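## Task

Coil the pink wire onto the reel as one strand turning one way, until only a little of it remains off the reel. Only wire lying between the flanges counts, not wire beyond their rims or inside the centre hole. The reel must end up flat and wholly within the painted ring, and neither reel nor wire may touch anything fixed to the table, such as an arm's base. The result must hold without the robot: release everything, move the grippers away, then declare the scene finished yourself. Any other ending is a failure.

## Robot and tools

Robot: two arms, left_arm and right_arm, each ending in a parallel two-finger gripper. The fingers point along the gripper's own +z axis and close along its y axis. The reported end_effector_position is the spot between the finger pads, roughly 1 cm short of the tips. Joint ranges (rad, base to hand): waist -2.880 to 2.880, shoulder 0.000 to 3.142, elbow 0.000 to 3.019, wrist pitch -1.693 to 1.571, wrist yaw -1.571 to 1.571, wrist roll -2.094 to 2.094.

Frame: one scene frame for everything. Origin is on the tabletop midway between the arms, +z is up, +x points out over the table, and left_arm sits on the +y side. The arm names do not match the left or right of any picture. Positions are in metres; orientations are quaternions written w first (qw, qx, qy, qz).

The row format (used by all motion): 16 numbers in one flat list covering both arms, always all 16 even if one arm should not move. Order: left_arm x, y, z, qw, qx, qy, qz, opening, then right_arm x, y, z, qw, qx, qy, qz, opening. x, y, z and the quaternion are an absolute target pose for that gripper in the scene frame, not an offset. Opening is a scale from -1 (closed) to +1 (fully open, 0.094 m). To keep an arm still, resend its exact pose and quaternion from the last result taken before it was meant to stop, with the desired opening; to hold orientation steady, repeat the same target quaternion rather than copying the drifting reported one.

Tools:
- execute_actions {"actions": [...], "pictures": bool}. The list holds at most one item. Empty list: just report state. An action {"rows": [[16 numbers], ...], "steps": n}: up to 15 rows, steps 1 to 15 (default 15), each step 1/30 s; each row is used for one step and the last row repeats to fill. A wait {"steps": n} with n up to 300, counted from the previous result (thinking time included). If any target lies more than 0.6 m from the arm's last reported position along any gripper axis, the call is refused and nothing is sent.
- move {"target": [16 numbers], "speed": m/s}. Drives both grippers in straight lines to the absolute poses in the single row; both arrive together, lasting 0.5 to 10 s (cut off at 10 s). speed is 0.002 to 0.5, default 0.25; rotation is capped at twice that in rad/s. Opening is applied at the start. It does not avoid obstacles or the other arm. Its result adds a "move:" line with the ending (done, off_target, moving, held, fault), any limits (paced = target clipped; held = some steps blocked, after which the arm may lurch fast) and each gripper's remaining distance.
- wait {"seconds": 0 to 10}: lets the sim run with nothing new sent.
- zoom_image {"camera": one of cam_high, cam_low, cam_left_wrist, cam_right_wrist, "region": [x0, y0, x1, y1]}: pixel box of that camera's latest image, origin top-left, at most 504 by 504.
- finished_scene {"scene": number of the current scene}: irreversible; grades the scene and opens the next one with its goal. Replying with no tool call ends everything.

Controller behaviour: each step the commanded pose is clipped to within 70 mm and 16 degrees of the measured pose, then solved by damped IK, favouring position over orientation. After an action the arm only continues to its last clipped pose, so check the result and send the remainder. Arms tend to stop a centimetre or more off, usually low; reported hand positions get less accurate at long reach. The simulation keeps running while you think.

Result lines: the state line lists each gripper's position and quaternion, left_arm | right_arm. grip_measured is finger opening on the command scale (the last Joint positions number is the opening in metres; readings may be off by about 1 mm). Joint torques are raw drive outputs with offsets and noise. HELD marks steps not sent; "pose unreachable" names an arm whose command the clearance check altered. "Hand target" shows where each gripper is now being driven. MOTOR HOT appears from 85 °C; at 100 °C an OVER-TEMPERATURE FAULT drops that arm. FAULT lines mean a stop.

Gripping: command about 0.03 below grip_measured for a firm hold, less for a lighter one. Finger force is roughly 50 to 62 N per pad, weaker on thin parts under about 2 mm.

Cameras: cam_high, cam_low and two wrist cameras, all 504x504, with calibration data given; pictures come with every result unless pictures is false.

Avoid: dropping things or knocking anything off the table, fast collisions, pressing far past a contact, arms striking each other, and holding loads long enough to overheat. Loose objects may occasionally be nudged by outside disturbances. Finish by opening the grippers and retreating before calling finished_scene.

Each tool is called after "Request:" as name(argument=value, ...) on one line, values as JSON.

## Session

Request:
execute_actions(actions=[])

Scene clock: 0.00 s of 8300.00 s.
left_arm: end_effector_position=(+0.5577, +0.1829, +0.2230) grip_measured=+1.000 end_effector_quat_wxyz=(+0.673, +0.705, +0.143, +0.170) | right_arm: end_effector_position=(+0.8887, -0.4939, +0.1567) grip_measured=+1.000 end_effector_quat_wxyz=(+0.696, +0.275, +0.604, +0.275)
Joint positions: left_arm=[0.157 1.646 0.867 0.702 1.083 1.685 0.094] | right_arm=[-0.31   2.276  1.571  0.825 -0.124  0.818  0.094]
Joint velocities: left_arm=[ 0.005 -0.005 -0.017 -0.002  0.007  0.066  0.   ] | right_arm=[-0.005 -0.024 -0.002 -0.012 -0.037  0.007  0.   ]
Joint torques (N m, as the arm reports them, + toward a larger angle): no reading
Motor temperatures (°C, as the motors report them): left_arm=[19 21 25 20 21 19] | right_arm=[19 20 25 20 21 22]
Hand target (left_arm): +0.563, +0.183, +0.230; +0.675, +0.703, +0.137, +0.176
Hand target (right_arm): +0.893, -0.495, +0.168; +0.703, +0.270, +0.596, +0.277
camera_calibration (this result's frames):
cam_left_wrist: T_world_to_cam=[[0.0240383, 0.050664, -0.998426, 0.198805], [0.481082, 0.874887, 0.0559778, -0.433754], [0.876346, -0.481671, -0.00334274, -0.276162], [0, 0, 0, 1]] pos_world=[0.445906, 0.236394, 0.221849]
cam_right_wrist: T_world_to_cam=[[0.038988, -0.700307, -0.712777, -0.270889], [-0.483411, 0.611071, -0.626822, 0.831625], [0.874525, 0.369003, -0.314712, -0.419717], [0, 0, 0, 1]] pos_world=[0.779631, -0.54301, 0.196108]

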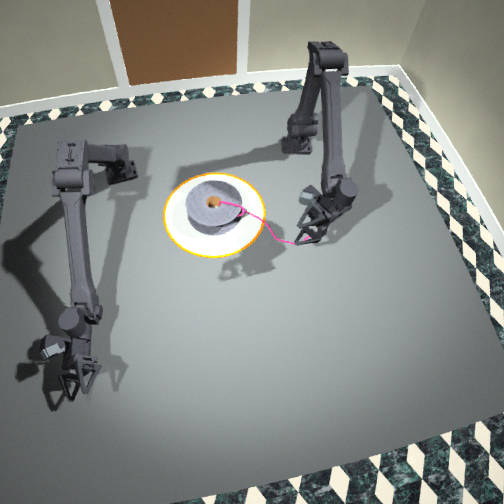

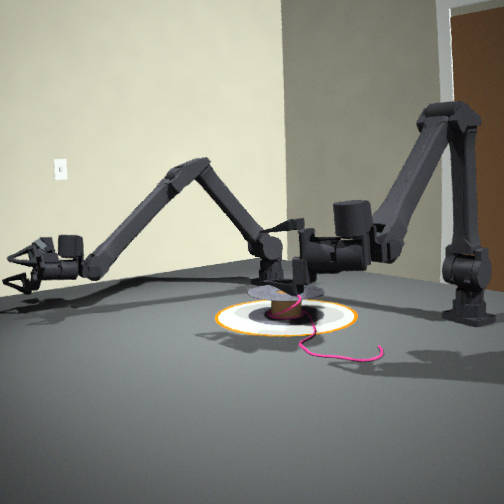

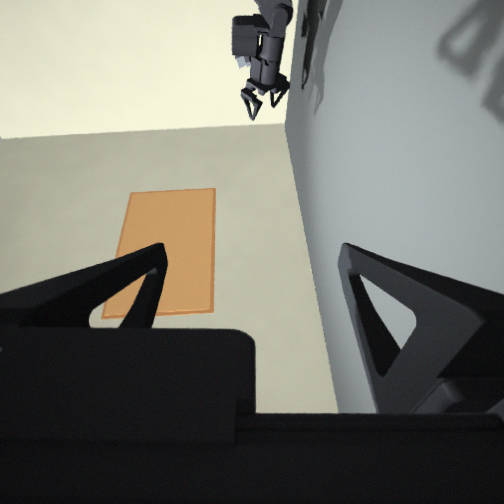

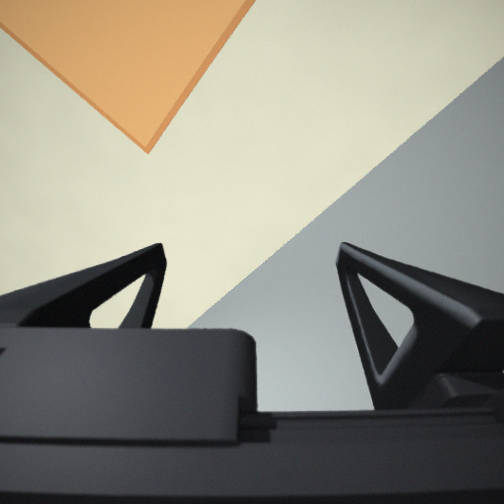

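Request:
move(target=[0.32,0.02,0.25,0,0.866,0.5,0,0,0.40,-0.3,0.2,0,0,0.94,0.34,0], speed=0.3)

Request:
zoom_image(camera="cam_low", region=[200, 260, 400, 380])

Request:
zoom_image(camera="cam_high", region=[150, 150, 350, 280])

Scene clock: 6.33 s of 8300.00 s.
left_arm: end_effector_position=(+0.3098, +0.0315, +0.2326) grip_measured=+0.003 end_effector_quat_wxyz=(-0.008, +0.863, +0.505, -0.005) | right_arm: end_effector_position=(+0.4036, -0.2987, +0.1941) grip_measured=+0.002 end_effector_quat_wxyz=(+0.002, +0.011, +0.936, +0.351)
Joint positions: left_arm=[-0.643  1.49   1.398 -1.497  0.006  1.245  0.047] | right_arm=[-0.262  1.345  1.032 -1.354 -0.713 -0.14   0.047]
Joint velocities: left_arm=[-0.005 -0.015 -0.017 -0.007  0.037  0.022  0.001] | right_arm=[-0.005 -0.015 -0.002  0.002  0.022 -0.022 -0.001]
Joint torques (N m, as the arm reports them, + toward a larger angle): left_arm=[  0.93 -12.97  13.8   -0.81  -0.07  -0.28] | right_arm=[  1.07 -12.66   9.1   -0.54  -0.28  -0.11]
Motor temperatures (°C, as the motors report them): left_arm=[19 21 27 20 21 20] | right_arm=[19 21 26 20 21 22]
Hand target (left_arm): +0.317, +0.020, +0.249; +0.006, +0.860, +0.510, -0.001
Hand target (right_arm): +0.400, -0.295, +0.200; +0.004, -0.001, +0.937, +0.350
Off the commanded pose (left_arm): 0.023 m, 1 deg.
Off the commanded pose (right_arm): 0.007 m, 2 deg.
move: off_target (left_arm)
camera_calibration (this result's frames):
cam_left_wrist: T_world_to_cam=[[-0.873067, 0.487255, 0.0183341, 0.249695], [0.405695, 0.705042, 0.58166, -0.2762], [0.27049, 0.515266, -0.813226, 0.212838], [0, 0, 0, 1]] pos_world=[0.272483, -0.0366003, 0.329162]
cam_right_wrist: T_world_to_cam=[[-0.0155533, -0.760345, -0.649333, -0.0968509], [-0.817748, -0.364022, 0.445843, 0.13679], [-0.575366, 0.537925, -0.616109, 0.638368], [0, 0, 0, 1]] pos_world=[0.477649, -0.36724, 0.269429]

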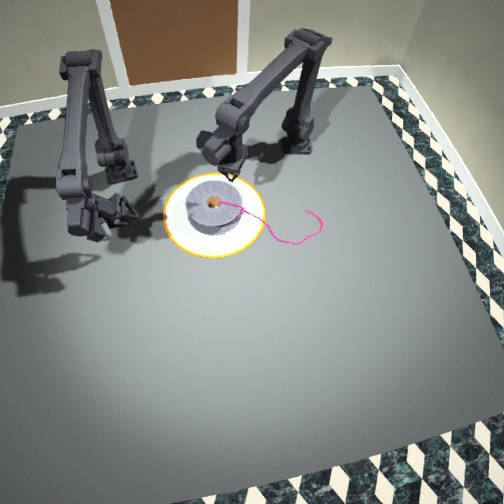

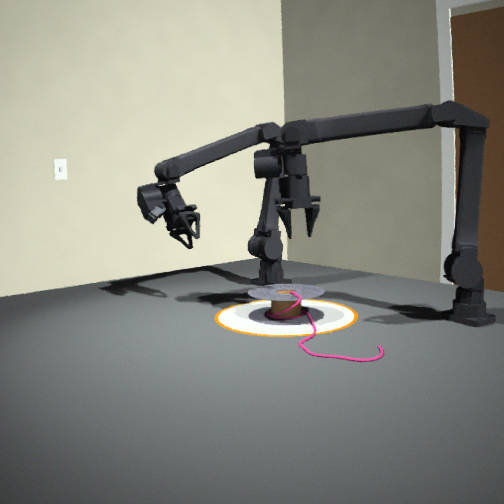

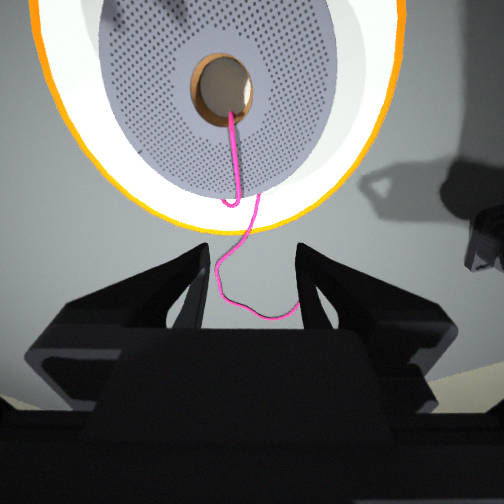

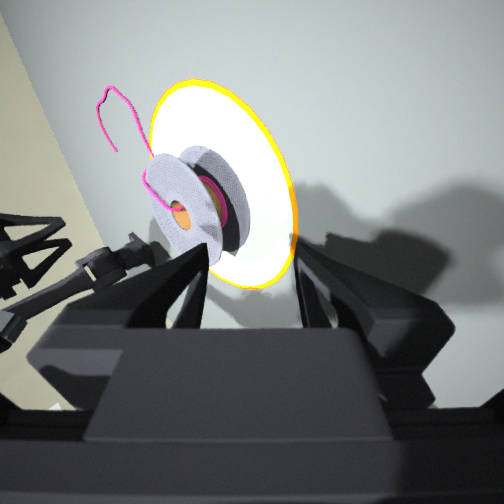

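Region (200, 260, 400, 380) of cam_low's 504x504 image, scaled by 2.520, with more detail than that image has; it fills the top 302 rows of this view, and the rest is white.

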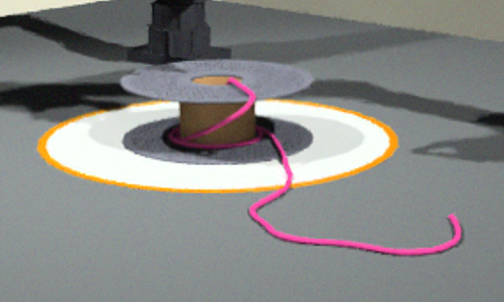

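Region (150, 150, 350, 280) of cam_high's 504x504 image, scaled by 2.520, with more detail than that image has; it fills the top 328 rows of this view, and the rest is white.

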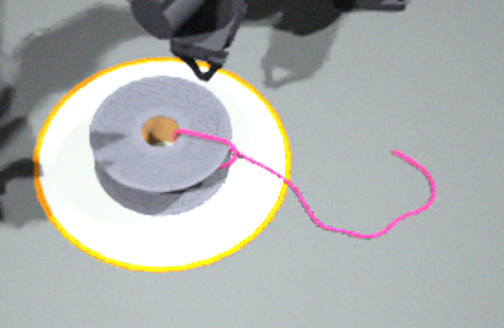

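Request:
move(target=[0.307,-0.002,0.125,0,0.853,0.522,0,-0.4,0.40,-0.3,0.2,0,0,0.94,0.34,0], speed=0.12)

Scene clock: 11.93 s of 8300.00 s.
left_arm: end_effector_position=(+0.3109, -0.0005, +0.1333) grip_measured=-0.397 end_effector_quat_wxyz=(+0.002, +0.855, +0.519, -0.003) | right_arm: end_effector_position=(+0.3993, -0.3011, +0.1920) grip_measured=+0.002 end_effector_quat_wxyz=(-0.006, +0.009, +0.940, +0.342)
Joint positions: left_arm=[-0.688  1.597  1.255 -1.225  0.006  1.167  0.028] | right_arm=[-0.262  1.345  1.032 -1.372 -0.69  -0.15   0.047]
Joint velocities: left_arm=[-0.015 -0.005 -0.012  0.007 -0.051  0.007 -0.   ] | right_arm=[-0.024 -0.015  0.007 -0.002  0.037  0.022 -0.   ]
Joint torques (N m, as the arm reports them, + toward a larger angle): left_arm=[  0.49 -14.62   7.57   0.75  -0.13  -0.25] | right_arm=[  0.34 -12.2    9.98  -0.56  -0.27  -0.12]
Motor temperatures (°C, as the motors report them): left_arm=[19 21 29 20 21 20] | right_arm=[19 21 27 20 22 22]
Hand target (left_arm): +0.308, -0.004, +0.125; -0.000, +0.853, +0.522, -0.001
Hand target (right_arm): +0.400, -0.300, +0.200; -0.000, +0.000, +0.940, +0.340
Off the commanded pose (left_arm): 0.009 m, 1 deg.
Off the commanded pose (right_arm): 0.008 m, 1 deg.
After step 90, 1.27 s passed at rest.
move: done
camera_calibration (this result's frames):
cam_left_wrist: T_world_to_cam=[[-0.889052, 0.457805, -0.00113635, 0.275649], [0.373498, 0.72676, 0.57647, -0.185579], [0.264737, 0.512088, -0.817117, 0.150632], [0, 0, 0, 1]] pos_world=[0.274502, -0.0684582, 0.230378]
cam_right_wrist: T_world_to_cam=[[-0.0170686, -0.773062, -0.634101, -0.106209], [-0.807729, -0.363127, 0.464448, 0.126053], [-0.589306, 0.520109, -0.618227, 0.636547], [0, 0, 0, 1]] pos_world=[0.475125, -0.367407, 0.267638]

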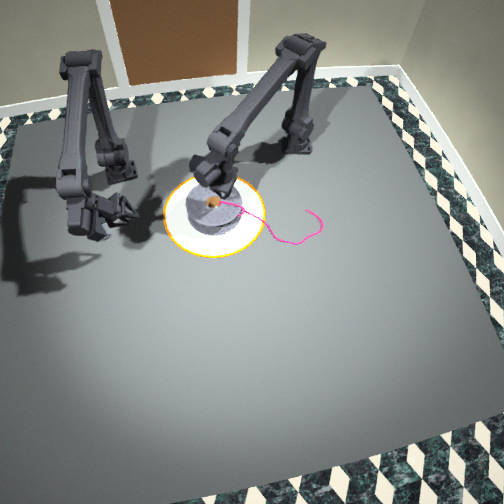

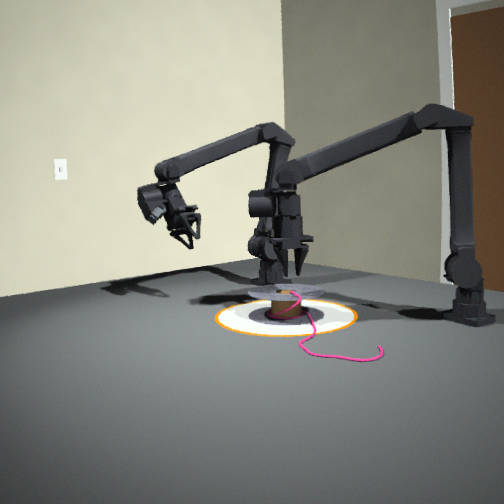

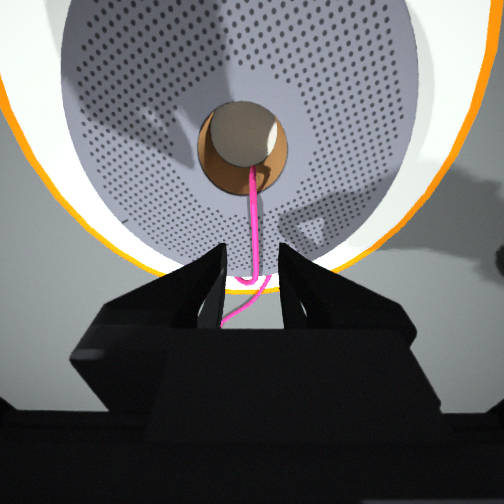

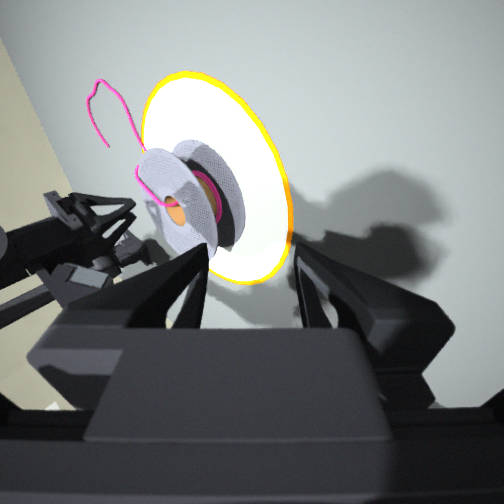

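Request:
move(target=[0.307,-0.002,0.078,0,0.853,0.522,0,-0.4,0.40,-0.3,0.2,0,0,0.94,0.34,0], speed=0.03)

Request:
zoom_image(camera="cam_low", region=[200, 240, 360, 350])

Scene clock: 15.83 s of 8300.00 s.
left_arm: end_effector_position=(+0.3117, -0.0011, +0.0899) grip_measured=-0.397 end_effector_quat_wxyz=(+0.007, +0.854, +0.520, -0.001) | right_arm: end_effector_position=(+0.3993, -0.3011, +0.1920) grip_measured=+0.002 end_effector_quat_wxyz=(-0.006, +0.009, +0.940, +0.342)
Joint positions: left_arm=[-0.688  1.638  1.182 -1.103  0.004  1.165  0.028] | right_arm=[-0.262  1.345  1.032 -1.372 -0.69  -0.15   0.047]
Joint velocities: left_arm=[-0.005 -0.015 -0.002  0.012  0.007 -0.007 -0.001] | right_arm=[ 0.005  0.005  0.007 -0.022 -0.022  0.022 -0.001]
Joint torques (N m, as the arm reports them, + toward a larger angle): left_arm=[  0.5  -14.34   6.97   0.81  -0.13  -0.27] | right_arm=[  0.32 -12.21   9.99  -0.57  -0.26  -0.12]
Motor temperatures (°C, as the motors report them): left_arm=[19 22 28 20 21 20] | right_arm=[19 21 28 20 22 22]
Hand target (left_arm): +0.308, -0.003, +0.078; +0.000, +0.853, +0.522, +0.000
Hand target (right_arm): +0.400, -0.300, +0.200; -0.000, +0.000, +0.940, +0.340
Off the commanded pose (left_arm): 0.013 m, 1 deg.
Off the commanded pose (right_arm): 0.008 m, 1 deg.
move: off_target (left_arm)
camera_calibration (this result's frames):
cam_left_wrist: T_world_to_cam=[[-0.889713, 0.4564, -0.0104838, 0.277668], [0.368222, 0.731014, 0.574483, -0.158622], [0.269858, 0.507265, -0.818449, 0.113801], [0, 0, 0, 1]] pos_world=[0.274743, -0.0684999, 0.187177]
cam_right_wrist: T_world_to_cam=[[-0.0170686, -0.773062, -0.634101, -0.106209], [-0.807729, -0.363127, 0.464448, 0.126053], [-0.589306, 0.520109, -0.618227, 0.636547], [0, 0, 0, 1]] pos_world=[0.475125, -0.367407, 0.267638]

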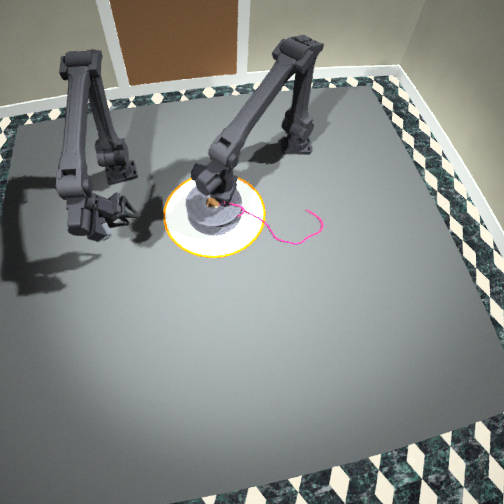

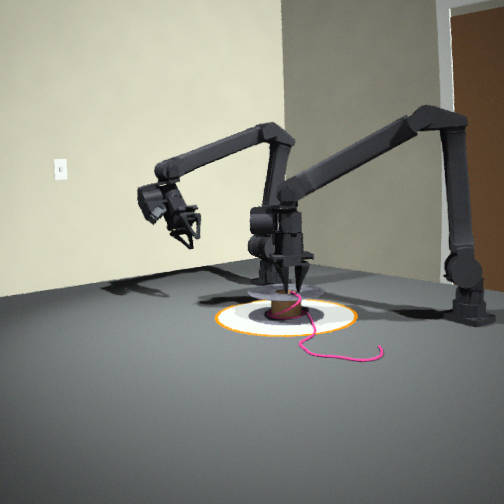

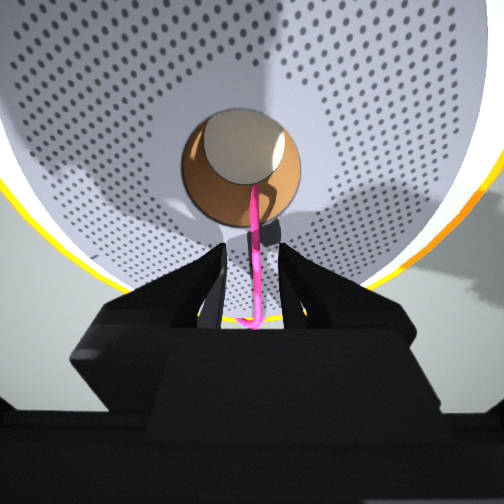

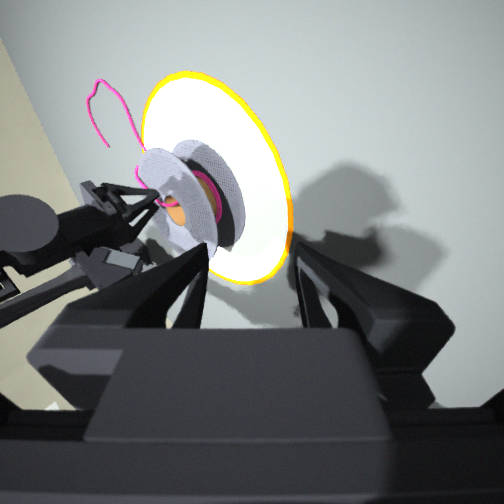

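Region (200, 240, 360, 350) of cam_low's 504x504 image, scaled by 3.150, with more detail than that image has; it fills the top 346 rows of this view, and the rest is white.

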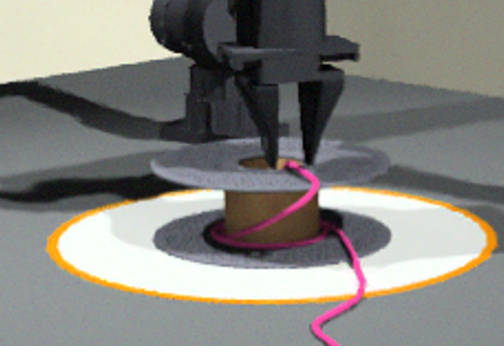

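Request:
move(target=[0.307,-0.002,0.078,0,0.853,0.522,0,-1,0.40,-0.3,0.2,0,0,0.94,0.34,0], speed=0.03)

Request:
move(target=[0.315,0.03,0.15,0,0.853,0.522,0,-1,0.40,-0.3,0.2,0,0,0.94,0.34,0], speed=0.05)

Request:
zoom_image(camera="cam_low", region=[200, 240, 360, 350])

Scene clock: 22.27 s of 8300.00 s.
left_arm: end_effector_position=(+0.3118, -0.0012, +0.0899) grip_measured=-0.966 end_effector_quat_wxyz=(+0.007, +0.854, +0.520, -0.001) | right_arm: end_effector_position=(+0.3993, -0.3011, +0.1920) grip_measured=+0.002 end_effector_quat_wxyz=(-0.006, +0.009, +0.940, +0.342)
Joint positions: left_arm=[-0.688  1.638  1.182 -1.102  0.004  1.165  0.002] | right_arm=[-0.262  1.345  1.032 -1.372 -0.69  -0.15   0.047]
Joint velocities: left_arm=[ 0.005 -0.015  0.017  0.002  0.037  0.007 -0.   ] | right_arm=[-0.015 -0.005 -0.017  0.012 -0.007  0.022 -0.001]
Joint torques (N m, as the arm reports them, + toward a larger angle): left_arm=[  0.49 -14.52   6.77   0.78  -0.13  -0.27] | right_arm=[  0.35 -12.21   9.99  -0.57  -0.26  -0.13]
Motor temperatures (°C, as the motors report them): left_arm=[19 22 28 20 21 20] | right_arm=[19 21 28 20 22 22]
Hand target (left_arm): +0.307, -0.002, +0.078; +0.000, +0.853, +0.522, +0.000
Hand target (right_arm): +0.400, -0.300, +0.200; +0.000, -0.000, +0.940, +0.340
Off the commanded pose (left_arm): 0.013 m, 1 deg.
Off the commanded pose (right_arm): 0.008 m, 1 deg.
After step 90, 2.73 s passed at rest.
move: off_target (left_arm)
camera_calibration (this result's frames):
cam_left_wrist: T_world_to_cam=[[-0.88971, 0.456397, -0.0108338, 0.277785], [0.368083, 0.731183, 0.574357, -0.158537], [0.270056, 0.507024, -0.818533, 0.113768], [0, 0, 0, 1]] pos_world=[0.274779, -0.0685437, 0.187189]
cam_right_wrist: T_world_to_cam=[[-0.0166872, -0.773065, -0.634107, -0.106361], [-0.807737, -0.363364, 0.464249, 0.126023], [-0.589307, 0.519939, -0.61837, 0.636523], [0, 0, 0, 1]] pos_world=[0.475126, -0.367385, 0.267656]

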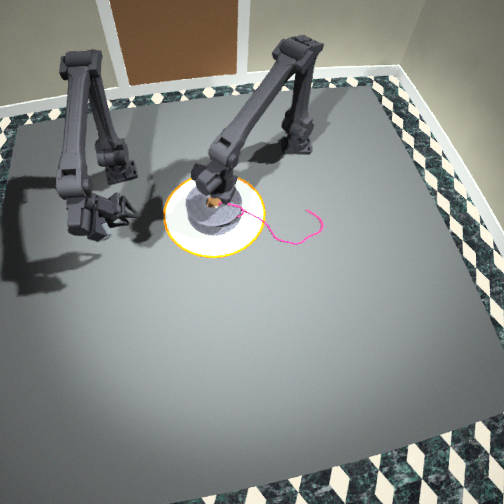

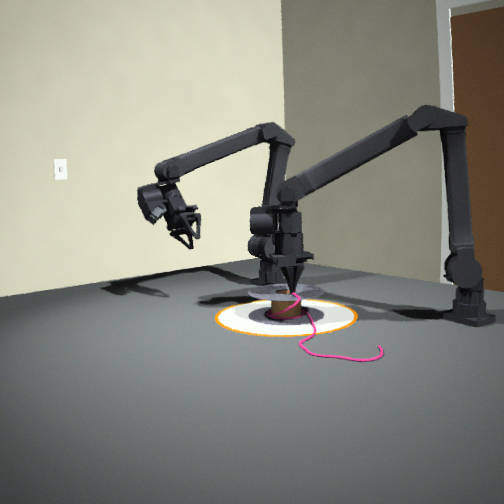

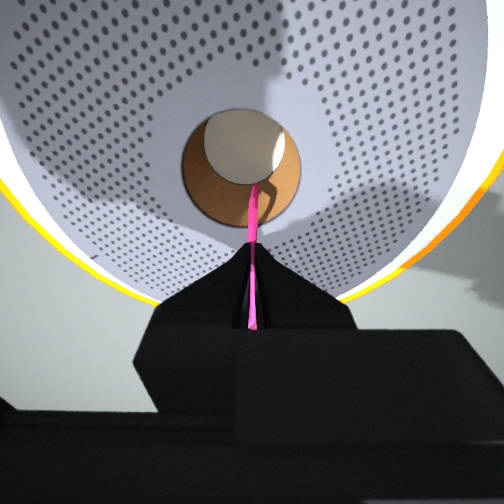

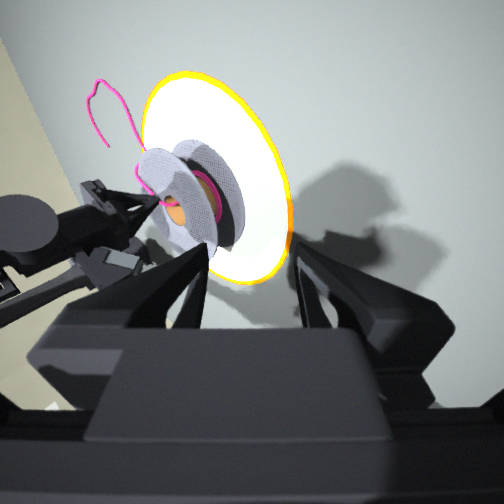

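Scene clock: 23.93 s of 8300.00 s.
left_arm: end_effector_position=(+0.3030, +0.0350, +0.1322) grip_measured=-0.966 end_effector_quat_wxyz=(-0.015, +0.852, +0.524, -0.004) | right_arm: end_effector_position=(+0.3993, -0.3011, +0.1920) grip_measured=+0.002 end_effector_quat_wxyz=(-0.006, +0.009, +0.940, +0.342)
Joint positions: left_arm=[-0.651  1.539  1.182 -1.245  0.003  1.193  0.002] | right_arm=[-0.262  1.345  1.032 -1.372 -0.69  -0.15   0.047]
Joint velocities: left_arm=[-0.005 -0.005  0.002 -0.002  0.007 -0.022  0.001] | right_arm=[-0.005 -0.005 -0.017  0.002 -0.095 -0.022 -0.001]
Joint torques (N m, as the arm reports them, + toward a larger angle): left_arm=[  2.39 -15.41  11.6   -0.95  -0.14   0.07] | right_arm=[  0.34 -12.22   9.98  -0.57  -0.26  -0.12]
Motor temperatures (°C, as the motors report them): left_arm=[19 22 28 20 21 20] | right_arm=[19 21 28 20 22 22]
Hand target (left_arm): +0.314, +0.031, +0.150; +0.000, +0.853, +0.522, +0.001
Hand target (right_arm): +0.400, -0.300, +0.200; -0.000, +0.000, +0.940, +0.340
Off the commanded pose (left_arm): 0.022 m, 2 deg.
Off the commanded pose (right_arm): 0.008 m, 1 deg.
move: off_target (left_arm)
camera_calibration (this result's frames):
cam_left_wrist: T_world_to_cam=[[-0.893588, 0.447936, 0.0292156, 0.250102], [0.377604, 0.714899, 0.588503, -0.210238], [0.242725, 0.536911, -0.807967, 0.138257], [0, 0, 0, 1]] pos_world=[0.269316, -0.0359628, 0.228126]
cam_right_wrist: T_world_to_cam=[[-0.0166843, -0.773304, -0.633815, -0.106555], [-0.807699, -0.363225, 0.464425, 0.126008], [-0.589359, 0.51968, -0.618537, 0.636492], [0, 0, 0, 1]] pos_world=[0.475121, -0.367402, 0.267636]

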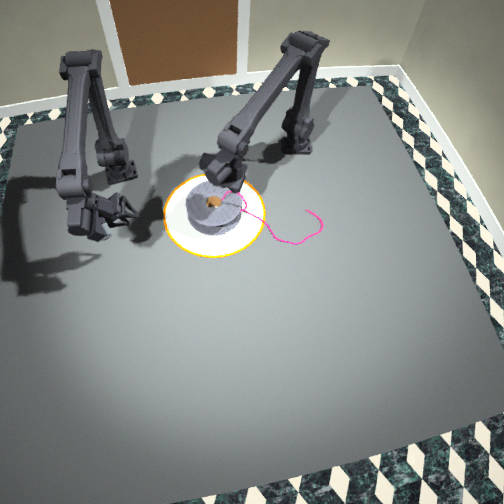

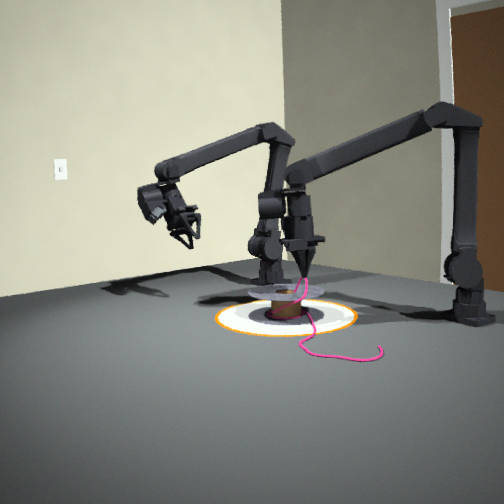

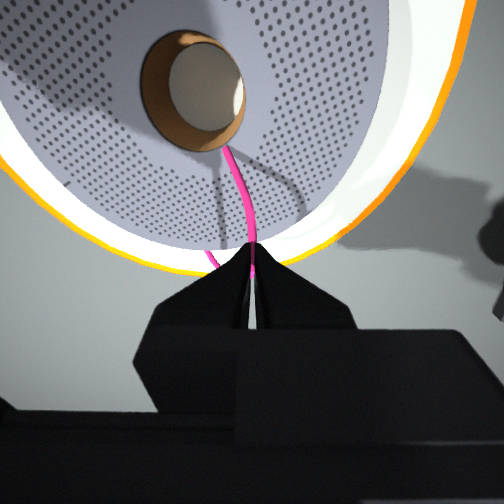

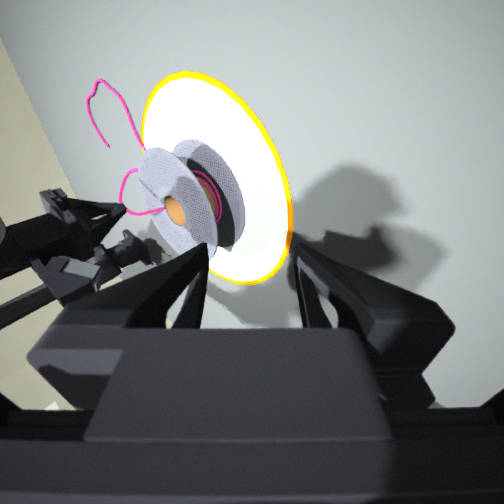

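Region (200, 240, 360, 350) of cam_low's 504x504 image, scaled by 3.150, with more detail than that image has; it fills the top 346 rows of this view, and the rest is white.

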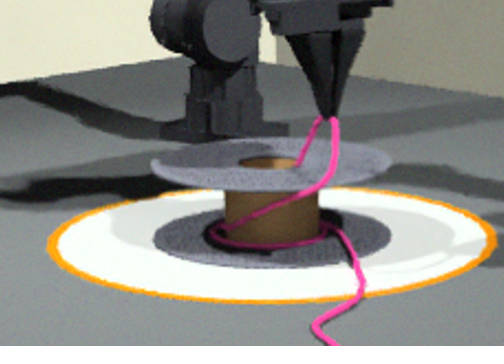

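Request:
move(target=[0.265,0.09,0.125,0,0.976,0.216,0,-1,0.40,-0.3,0.2,0,0,0.94,0.34,0], speed=0.08)

Request:
move(target=[0.255,0.085,0.06,0.365,0.881,0.278,0.115,-1,0.40,-0.3,0.2,0,0,0.94,0.34,0], speed=0.08)

Request:
zoom_image(camera="cam_low", region=[220, 240, 380, 350])

Request:
zoom_image(camera="cam_high", region=[150, 150, 350, 280])

Scene clock: 31.87 s of 8300.00 s.
left_arm: end_effector_position=(+0.2623, +0.0858, +0.1249) grip_measured=-0.966 end_effector_quat_wxyz=(-0.006, +0.976, +0.218, -0.005) | right_arm: end_effector_position=(+0.3993, -0.3011, +0.1920) grip_measured=+0.002 end_effector_quat_wxyz=(-0.006, +0.009, +0.940, +0.342)
Joint positions: left_arm=[-0.642  1.371  0.983 -1.198  0.003  1.865  0.002] | right_arm=[-0.262  1.345  1.032 -1.372 -0.69  -0.15   0.047]
Joint velocities: left_arm=[-0.015  0.005 -0.017  0.007  0.022  0.007  0.   ] | right_arm=[-0.005 -0.015 -0.002 -0.002 -0.007 -0.007  0.   ]
Joint torques (N m, as the arm reports them, + toward a larger angle): left_arm=[  2.43 -12.15   7.07   0.57  -0.08   0.06] | right_arm=[  0.33 -12.23   9.99  -0.57  -0.27  -0.13]
Motor temperatures (°C, as the motors report them): left_arm=[19 22 29 20 21 20] | right_arm=[19 21 29 20 22 22]
Hand target (left_arm): +0.265, +0.090, +0.124; -0.000, +0.976, +0.216, -0.000
Hand target (right_arm): +0.400, -0.300, +0.200; +0.000, +0.000, +0.940, +0.340
Off the commanded pose (left_arm): 0.005 m, 1 deg.
Off the commanded pose (right_arm): 0.008 m, 1 deg.
After step 90, 0.40 s passed at rest.
move: done
camera_calibration (this result's frames):
cam_left_wrist: T_world_to_cam=[[-0.428894, 0.903258, 0.013247, 0.0321649], [0.7416, 0.343685, 0.576116, -0.28892], [0.515829, 0.256917, -0.81726, 0.0684439], [0, 0, 0, 1]] pos_world=[0.192753, 0.0526599, 0.221962]
cam_right_wrist: T_world_to_cam=[[-0.0166843, -0.773304, -0.633815, -0.106555], [-0.807699, -0.363225, 0.464425, 0.126008], [-0.589359, 0.51968, -0.618537, 0.636492], [0, 0, 0, 1]] pos_world=[0.475121, -0.367402, 0.267636]

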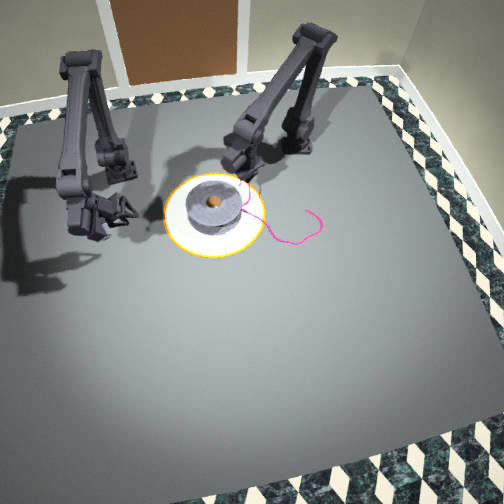

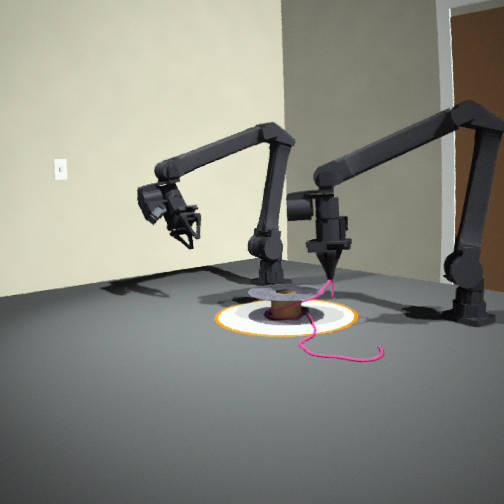

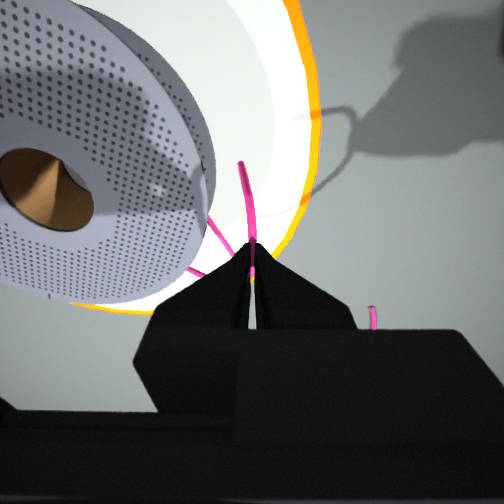

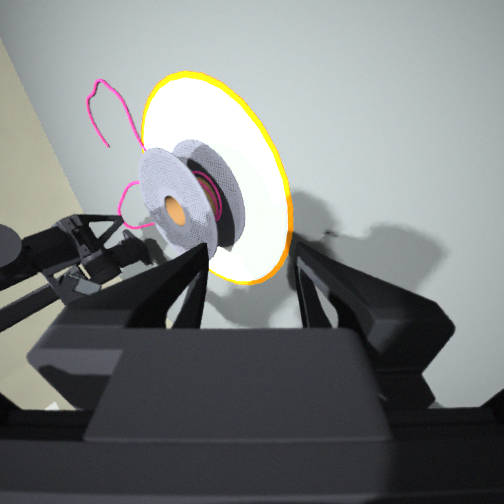

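Scene clock: 37.27 s of 8300.00 s.
left_arm: end_effector_position=(+0.2534, +0.0814, +0.0613) grip_measured=-0.966 end_effector_quat_wxyz=(+0.360, +0.888, +0.264, +0.108) | right_arm: end_effector_position=(+0.3993, -0.3011, +0.1920) grip_measured=+0.002 end_effector_quat_wxyz=(-0.006, +0.009, +0.940, +0.342)
Joint positions: left_arm=[-0.608  1.104  0.352 -0.056  0.13   1.709  0.002] | right_arm=[-0.262  1.345  1.032 -1.372 -0.69  -0.15   0.047]
Joint velocities: left_arm=[ 0.015  0.015 -0.032 -0.002 -0.022 -0.066  0.   ] | right_arm=[-0.015 -0.015 -0.007 -0.007 -0.066 -0.022  0.   ]
Joint torques (N m, as the arm reports them, + toward a larger angle): left_arm=[ 2.42 -5.12  6.56  2.5   0.21 -0.35] | right_arm=[  0.3  -12.2    9.99  -0.58  -0.27  -0.12]
Motor temperatures (°C, as the motors report them): left_arm=[19 22 28 20 21 20] | right_arm=[19 21 29 20 22 22]
Hand target (left_arm): +0.256, +0.084, +0.061; +0.367, +0.882, +0.275, +0.109
Hand target (right_arm): +0.400, -0.300, +0.200; +0.000, +0.000, +0.940, +0.340
Off the commanded pose (left_arm): 0.004 m, 2 deg.
Off the commanded pose (right_arm): 0.008 m, 1 deg.
move: done
camera_calibration (this result's frames):
cam_left_wrist: T_world_to_cam=[[-0.393737, 0.599322, -0.696983, 0.0925722], [0.457049, 0.785502, 0.417244, -0.198305], [0.797545, -0.154271, -0.583201, -0.0300895], [0, 0, 0, 1]] pos_world=[0.151082, 0.0956468, 0.129715]
cam_right_wrist: T_world_to_cam=[[-0.0166843, -0.773304, -0.633815, -0.106555], [-0.807699, -0.363225, 0.464425, 0.126008], [-0.589359, 0.51968, -0.618537, 0.636492], [0, 0, 0, 1]] pos_world=[0.475121, -0.367402, 0.267636]

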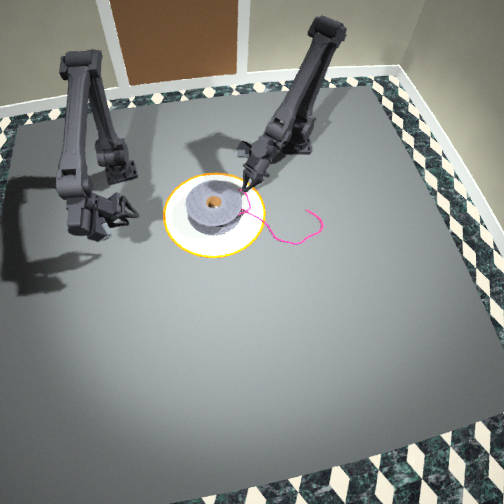

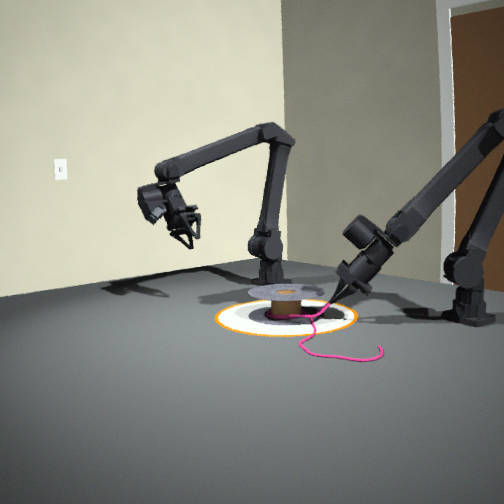

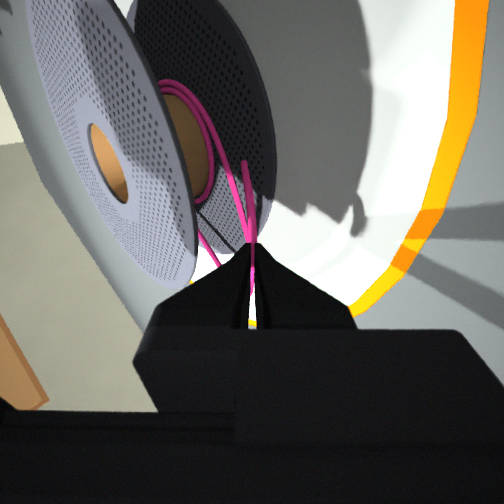

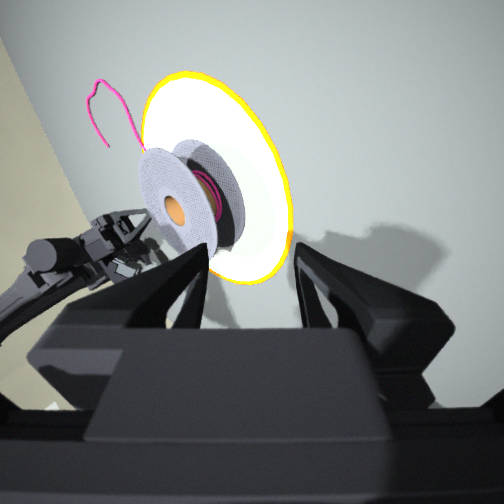

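Region (220, 240, 380, 350) of cam_low's 504x504 image, scaled by 3.150, with more detail than that image has; it fills the top 346 rows of this view, and the rest is white.

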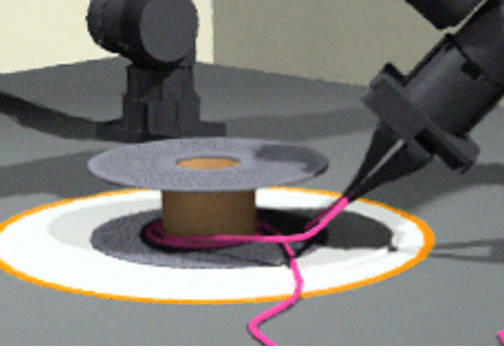

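Region (150, 150, 350, 280) of cam_high's 504x504 image, scaled by 2.520, with more detail than that image has; it fills the top 328 rows of this view, and the rest is white.

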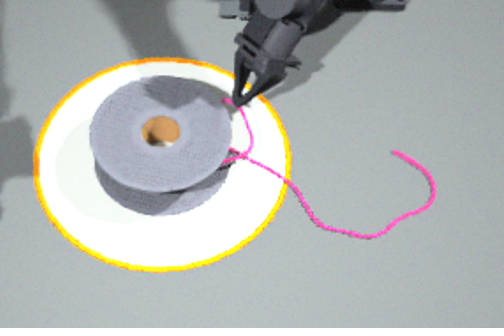

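Request:
move(target=[0.218,0.025,0.04,0.496,0.735,0.383,0.258,-1,0.40,-0.3,0.2,0,0,0.94,0.34,0], speed=0.06)

Request:
zoom_image(camera="cam_low", region=[220, 240, 380, 350])

Scene clock: 45.37 s of 8300.00 s.
left_arm: end_effector_position=(+0.2179, +0.0290, +0.0346) grip_measured=-0.966 end_effector_quat_wxyz=(+0.487, +0.743, +0.379, +0.259) | right_arm: end_effector_position=(+0.3993, -0.3011, +0.1920) grip_measured=+0.002 end_effector_quat_wxyz=(-0.006, +0.009, +0.940, +0.342)
Joint positions: left_arm=[-1.092  1.575  0.241  0.832 -0.615  1.282  0.002] | right_arm=[-0.262  1.345  1.032 -1.372 -0.69  -0.15   0.047]
Joint velocities: left_arm=[-0.015 -0.015 -0.012  0.017 -0.007  0.007 -0.   ] | right_arm=[-0.005 -0.024 -0.012  0.002 -0.022 -0.022 -0.   ]
Joint torques (N m, as the arm reports them, + toward a larger angle): left_arm=[ 0.42 -6.88  3.72  3.05 -0.35 -0.36] | right_arm=[  0.35 -12.23   9.98  -0.56  -0.28  -0.13]
Motor temperatures (°C, as the motors report them): left_arm=[19 22 28 20 21 20] | right_arm=[19 21 29 20 22 22]
Hand target (left_arm): +0.216, +0.023, +0.037; +0.499, +0.736, +0.383, +0.252
Hand target (right_arm): +0.400, -0.300, +0.200; +0.000, +0.000, +0.940, +0.340
Off the commanded pose (left_arm): 0.007 m, 1 deg.
Off the commanded pose (right_arm): 0.008 m, 1 deg.
After step 90, 0.13 s passed at rest.
move: done
camera_calibration (this result's frames):
cam_left_wrist: T_world_to_cam=[[-0.31346, 0.235706, -0.919883, 0.092113], [0.0304144, 0.9707, 0.238363, -0.0359894], [0.949114, 0.0467397, -0.311444, -0.0736213], [0, 0, 0, 1]] pos_world=[0.0998433, 0.0166643, 0.0703828]
cam_right_wrist: T_world_to_cam=[[-0.0166843, -0.773304, -0.633815, -0.106555], [-0.807699, -0.363225, 0.464425, 0.126008], [-0.589359, 0.51968, -0.618537, 0.636492], [0, 0, 0, 1]] pos_world=[0.475121, -0.367402, 0.267636]

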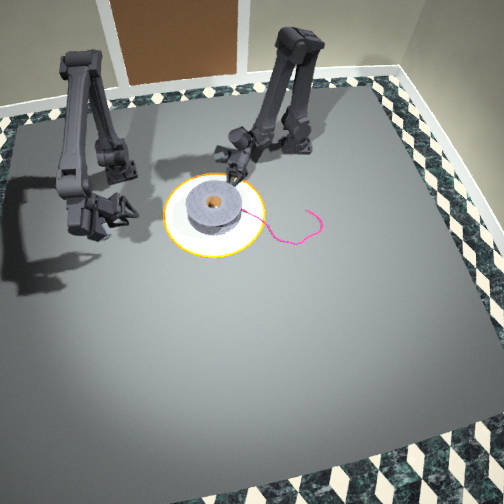

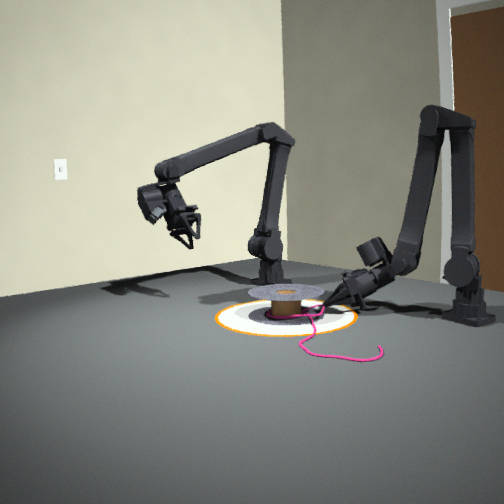

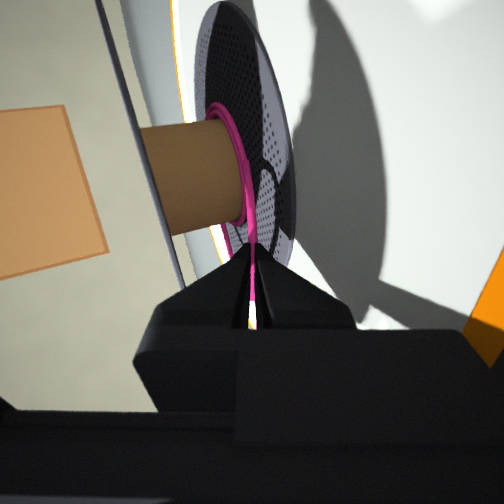

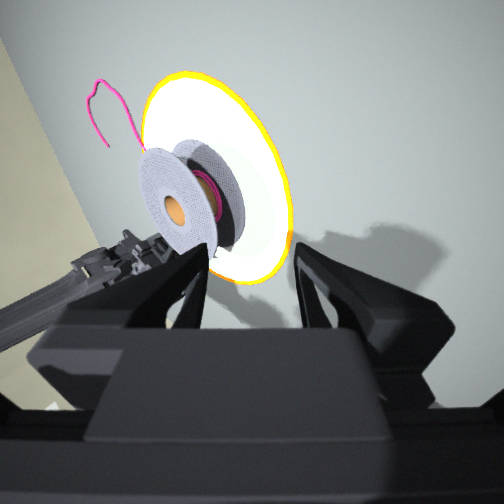

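Region (220, 240, 380, 350) of cam_low's 504x504 image, scaled by 3.150, with more detail than that image has; it fills the top 346 rows of this view, and the rest is white.

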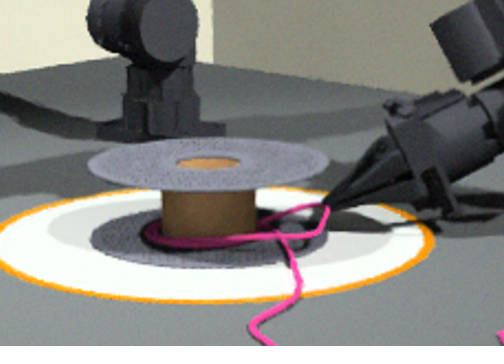

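Request:
move(target=[0.224,-0.04,0.038,0.44,0.627,0.527,0.369,-1,0.40,-0.3,0.2,0,0,0.94,0.34,0], speed=0.05)

Request:
zoom_image(camera="cam_low", region=[220, 240, 380, 350])

Scene clock: 52.23 s of 8300.00 s.
left_arm: end_effector_position=(+0.2258, -0.0259, +0.0372) grip_measured=-0.966 end_effector_quat_wxyz=(+0.436, +0.629, +0.525, +0.374) | right_arm: end_effector_position=(+0.3993, -0.3011, +0.1920) grip_measured=+0.002 end_effector_quat_wxyz=(-0.006, +0.009, +0.940, +0.342)
Joint positions: left_arm=[-1.244  1.712  0.6    0.222 -1.116  0.747  0.002] | right_arm=[-0.262  1.345  1.032 -1.372 -0.69  -0.15   0.047]
Joint velocities: left_arm=[ 0.005 -0.005  0.002 -0.012 -0.022 -0.022  0.001] | right_arm=[-0.005  0.005 -0.002 -0.007 -0.007  0.007 -0.   ]
Joint torques (N m, as the arm reports them, + toward a larger angle): left_arm=[  0.43 -11.03   7.46   0.39  -0.63  -0.37] | right_arm=[  0.35 -12.23   9.98  -0.56  -0.27  -0.13]
Motor temperatures (°C, as the motors report them): left_arm=[19 21 27 20 21 20] | right_arm=[19 21 30 20 22 22]
Hand target (left_arm): +0.223, -0.039, +0.038; +0.441, +0.626, +0.527, +0.369
Hand target (right_arm): +0.400, -0.300, +0.200; +0.000, +0.000, +0.940, +0.340
Off the commanded pose (left_arm): 0.014 m, 1 deg.
Off the commanded pose (right_arm): 0.008 m, 1 deg.
move: off_target (left_arm)
camera_calibration (this result's frames):
cam_left_wrist: T_world_to_cam=[[-0.334303, 0.0663528, -0.940127, 0.111049], [-0.401718, 0.892332, 0.205828, 0.113138], [0.852563, 0.446475, -0.271654, -0.0470478], [0, 0, 0, 1]] pos_world=[0.122685, -0.0873195, 0.0683321]
cam_right_wrist: T_world_to_cam=[[-0.0166843, -0.773304, -0.633815, -0.106555], [-0.807699, -0.363225, 0.464425, 0.126008], [-0.589359, 0.51968, -0.618537, 0.636492], [0, 0, 0, 1]] pos_world=[0.475121, -0.367402, 0.267636]

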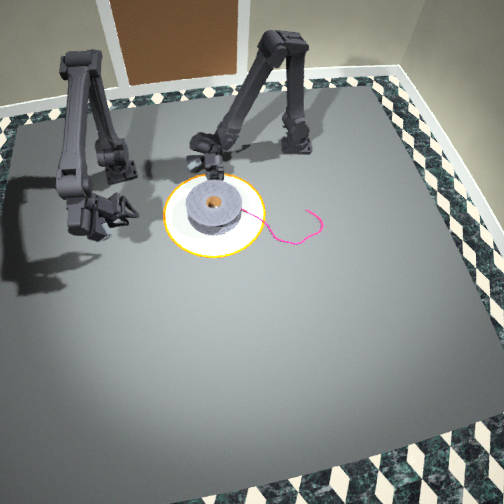

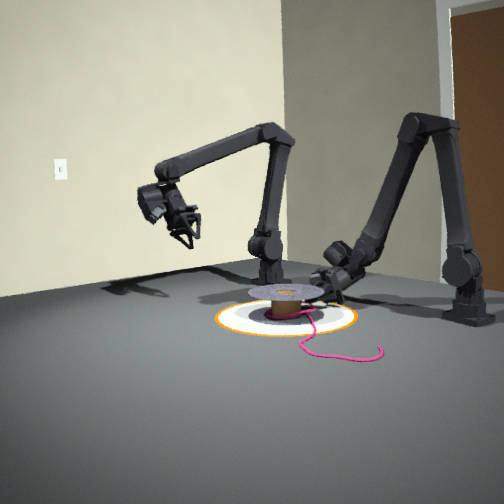

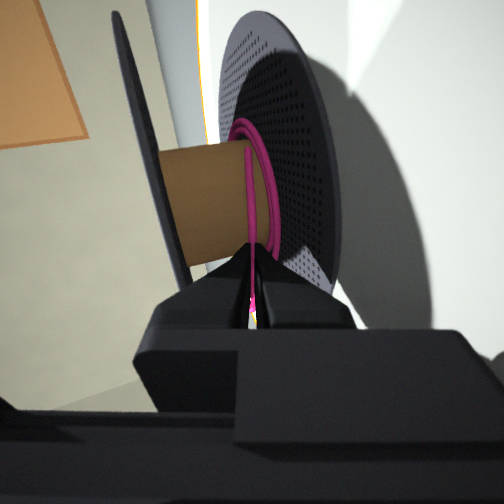

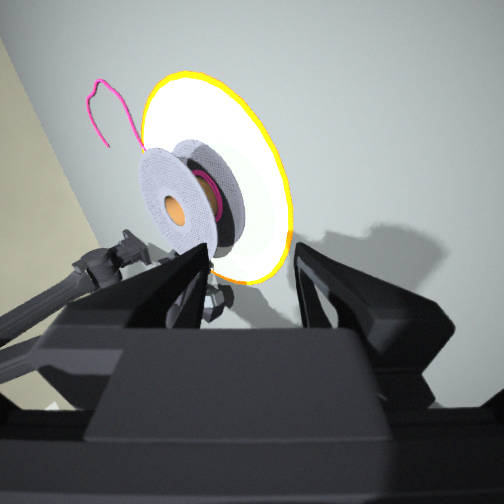

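Region (220, 240, 380, 350) of cam_low's 504x504 image, scaled by 3.150, with more detail than that image has; it fills the top 346 rows of this view, and the rest is white.

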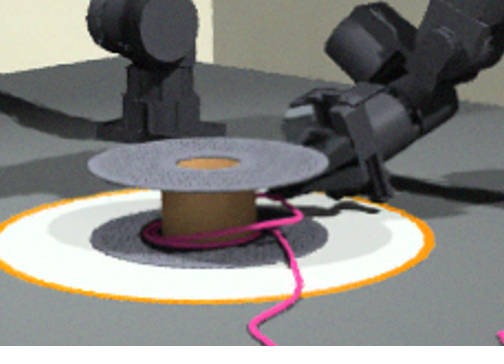

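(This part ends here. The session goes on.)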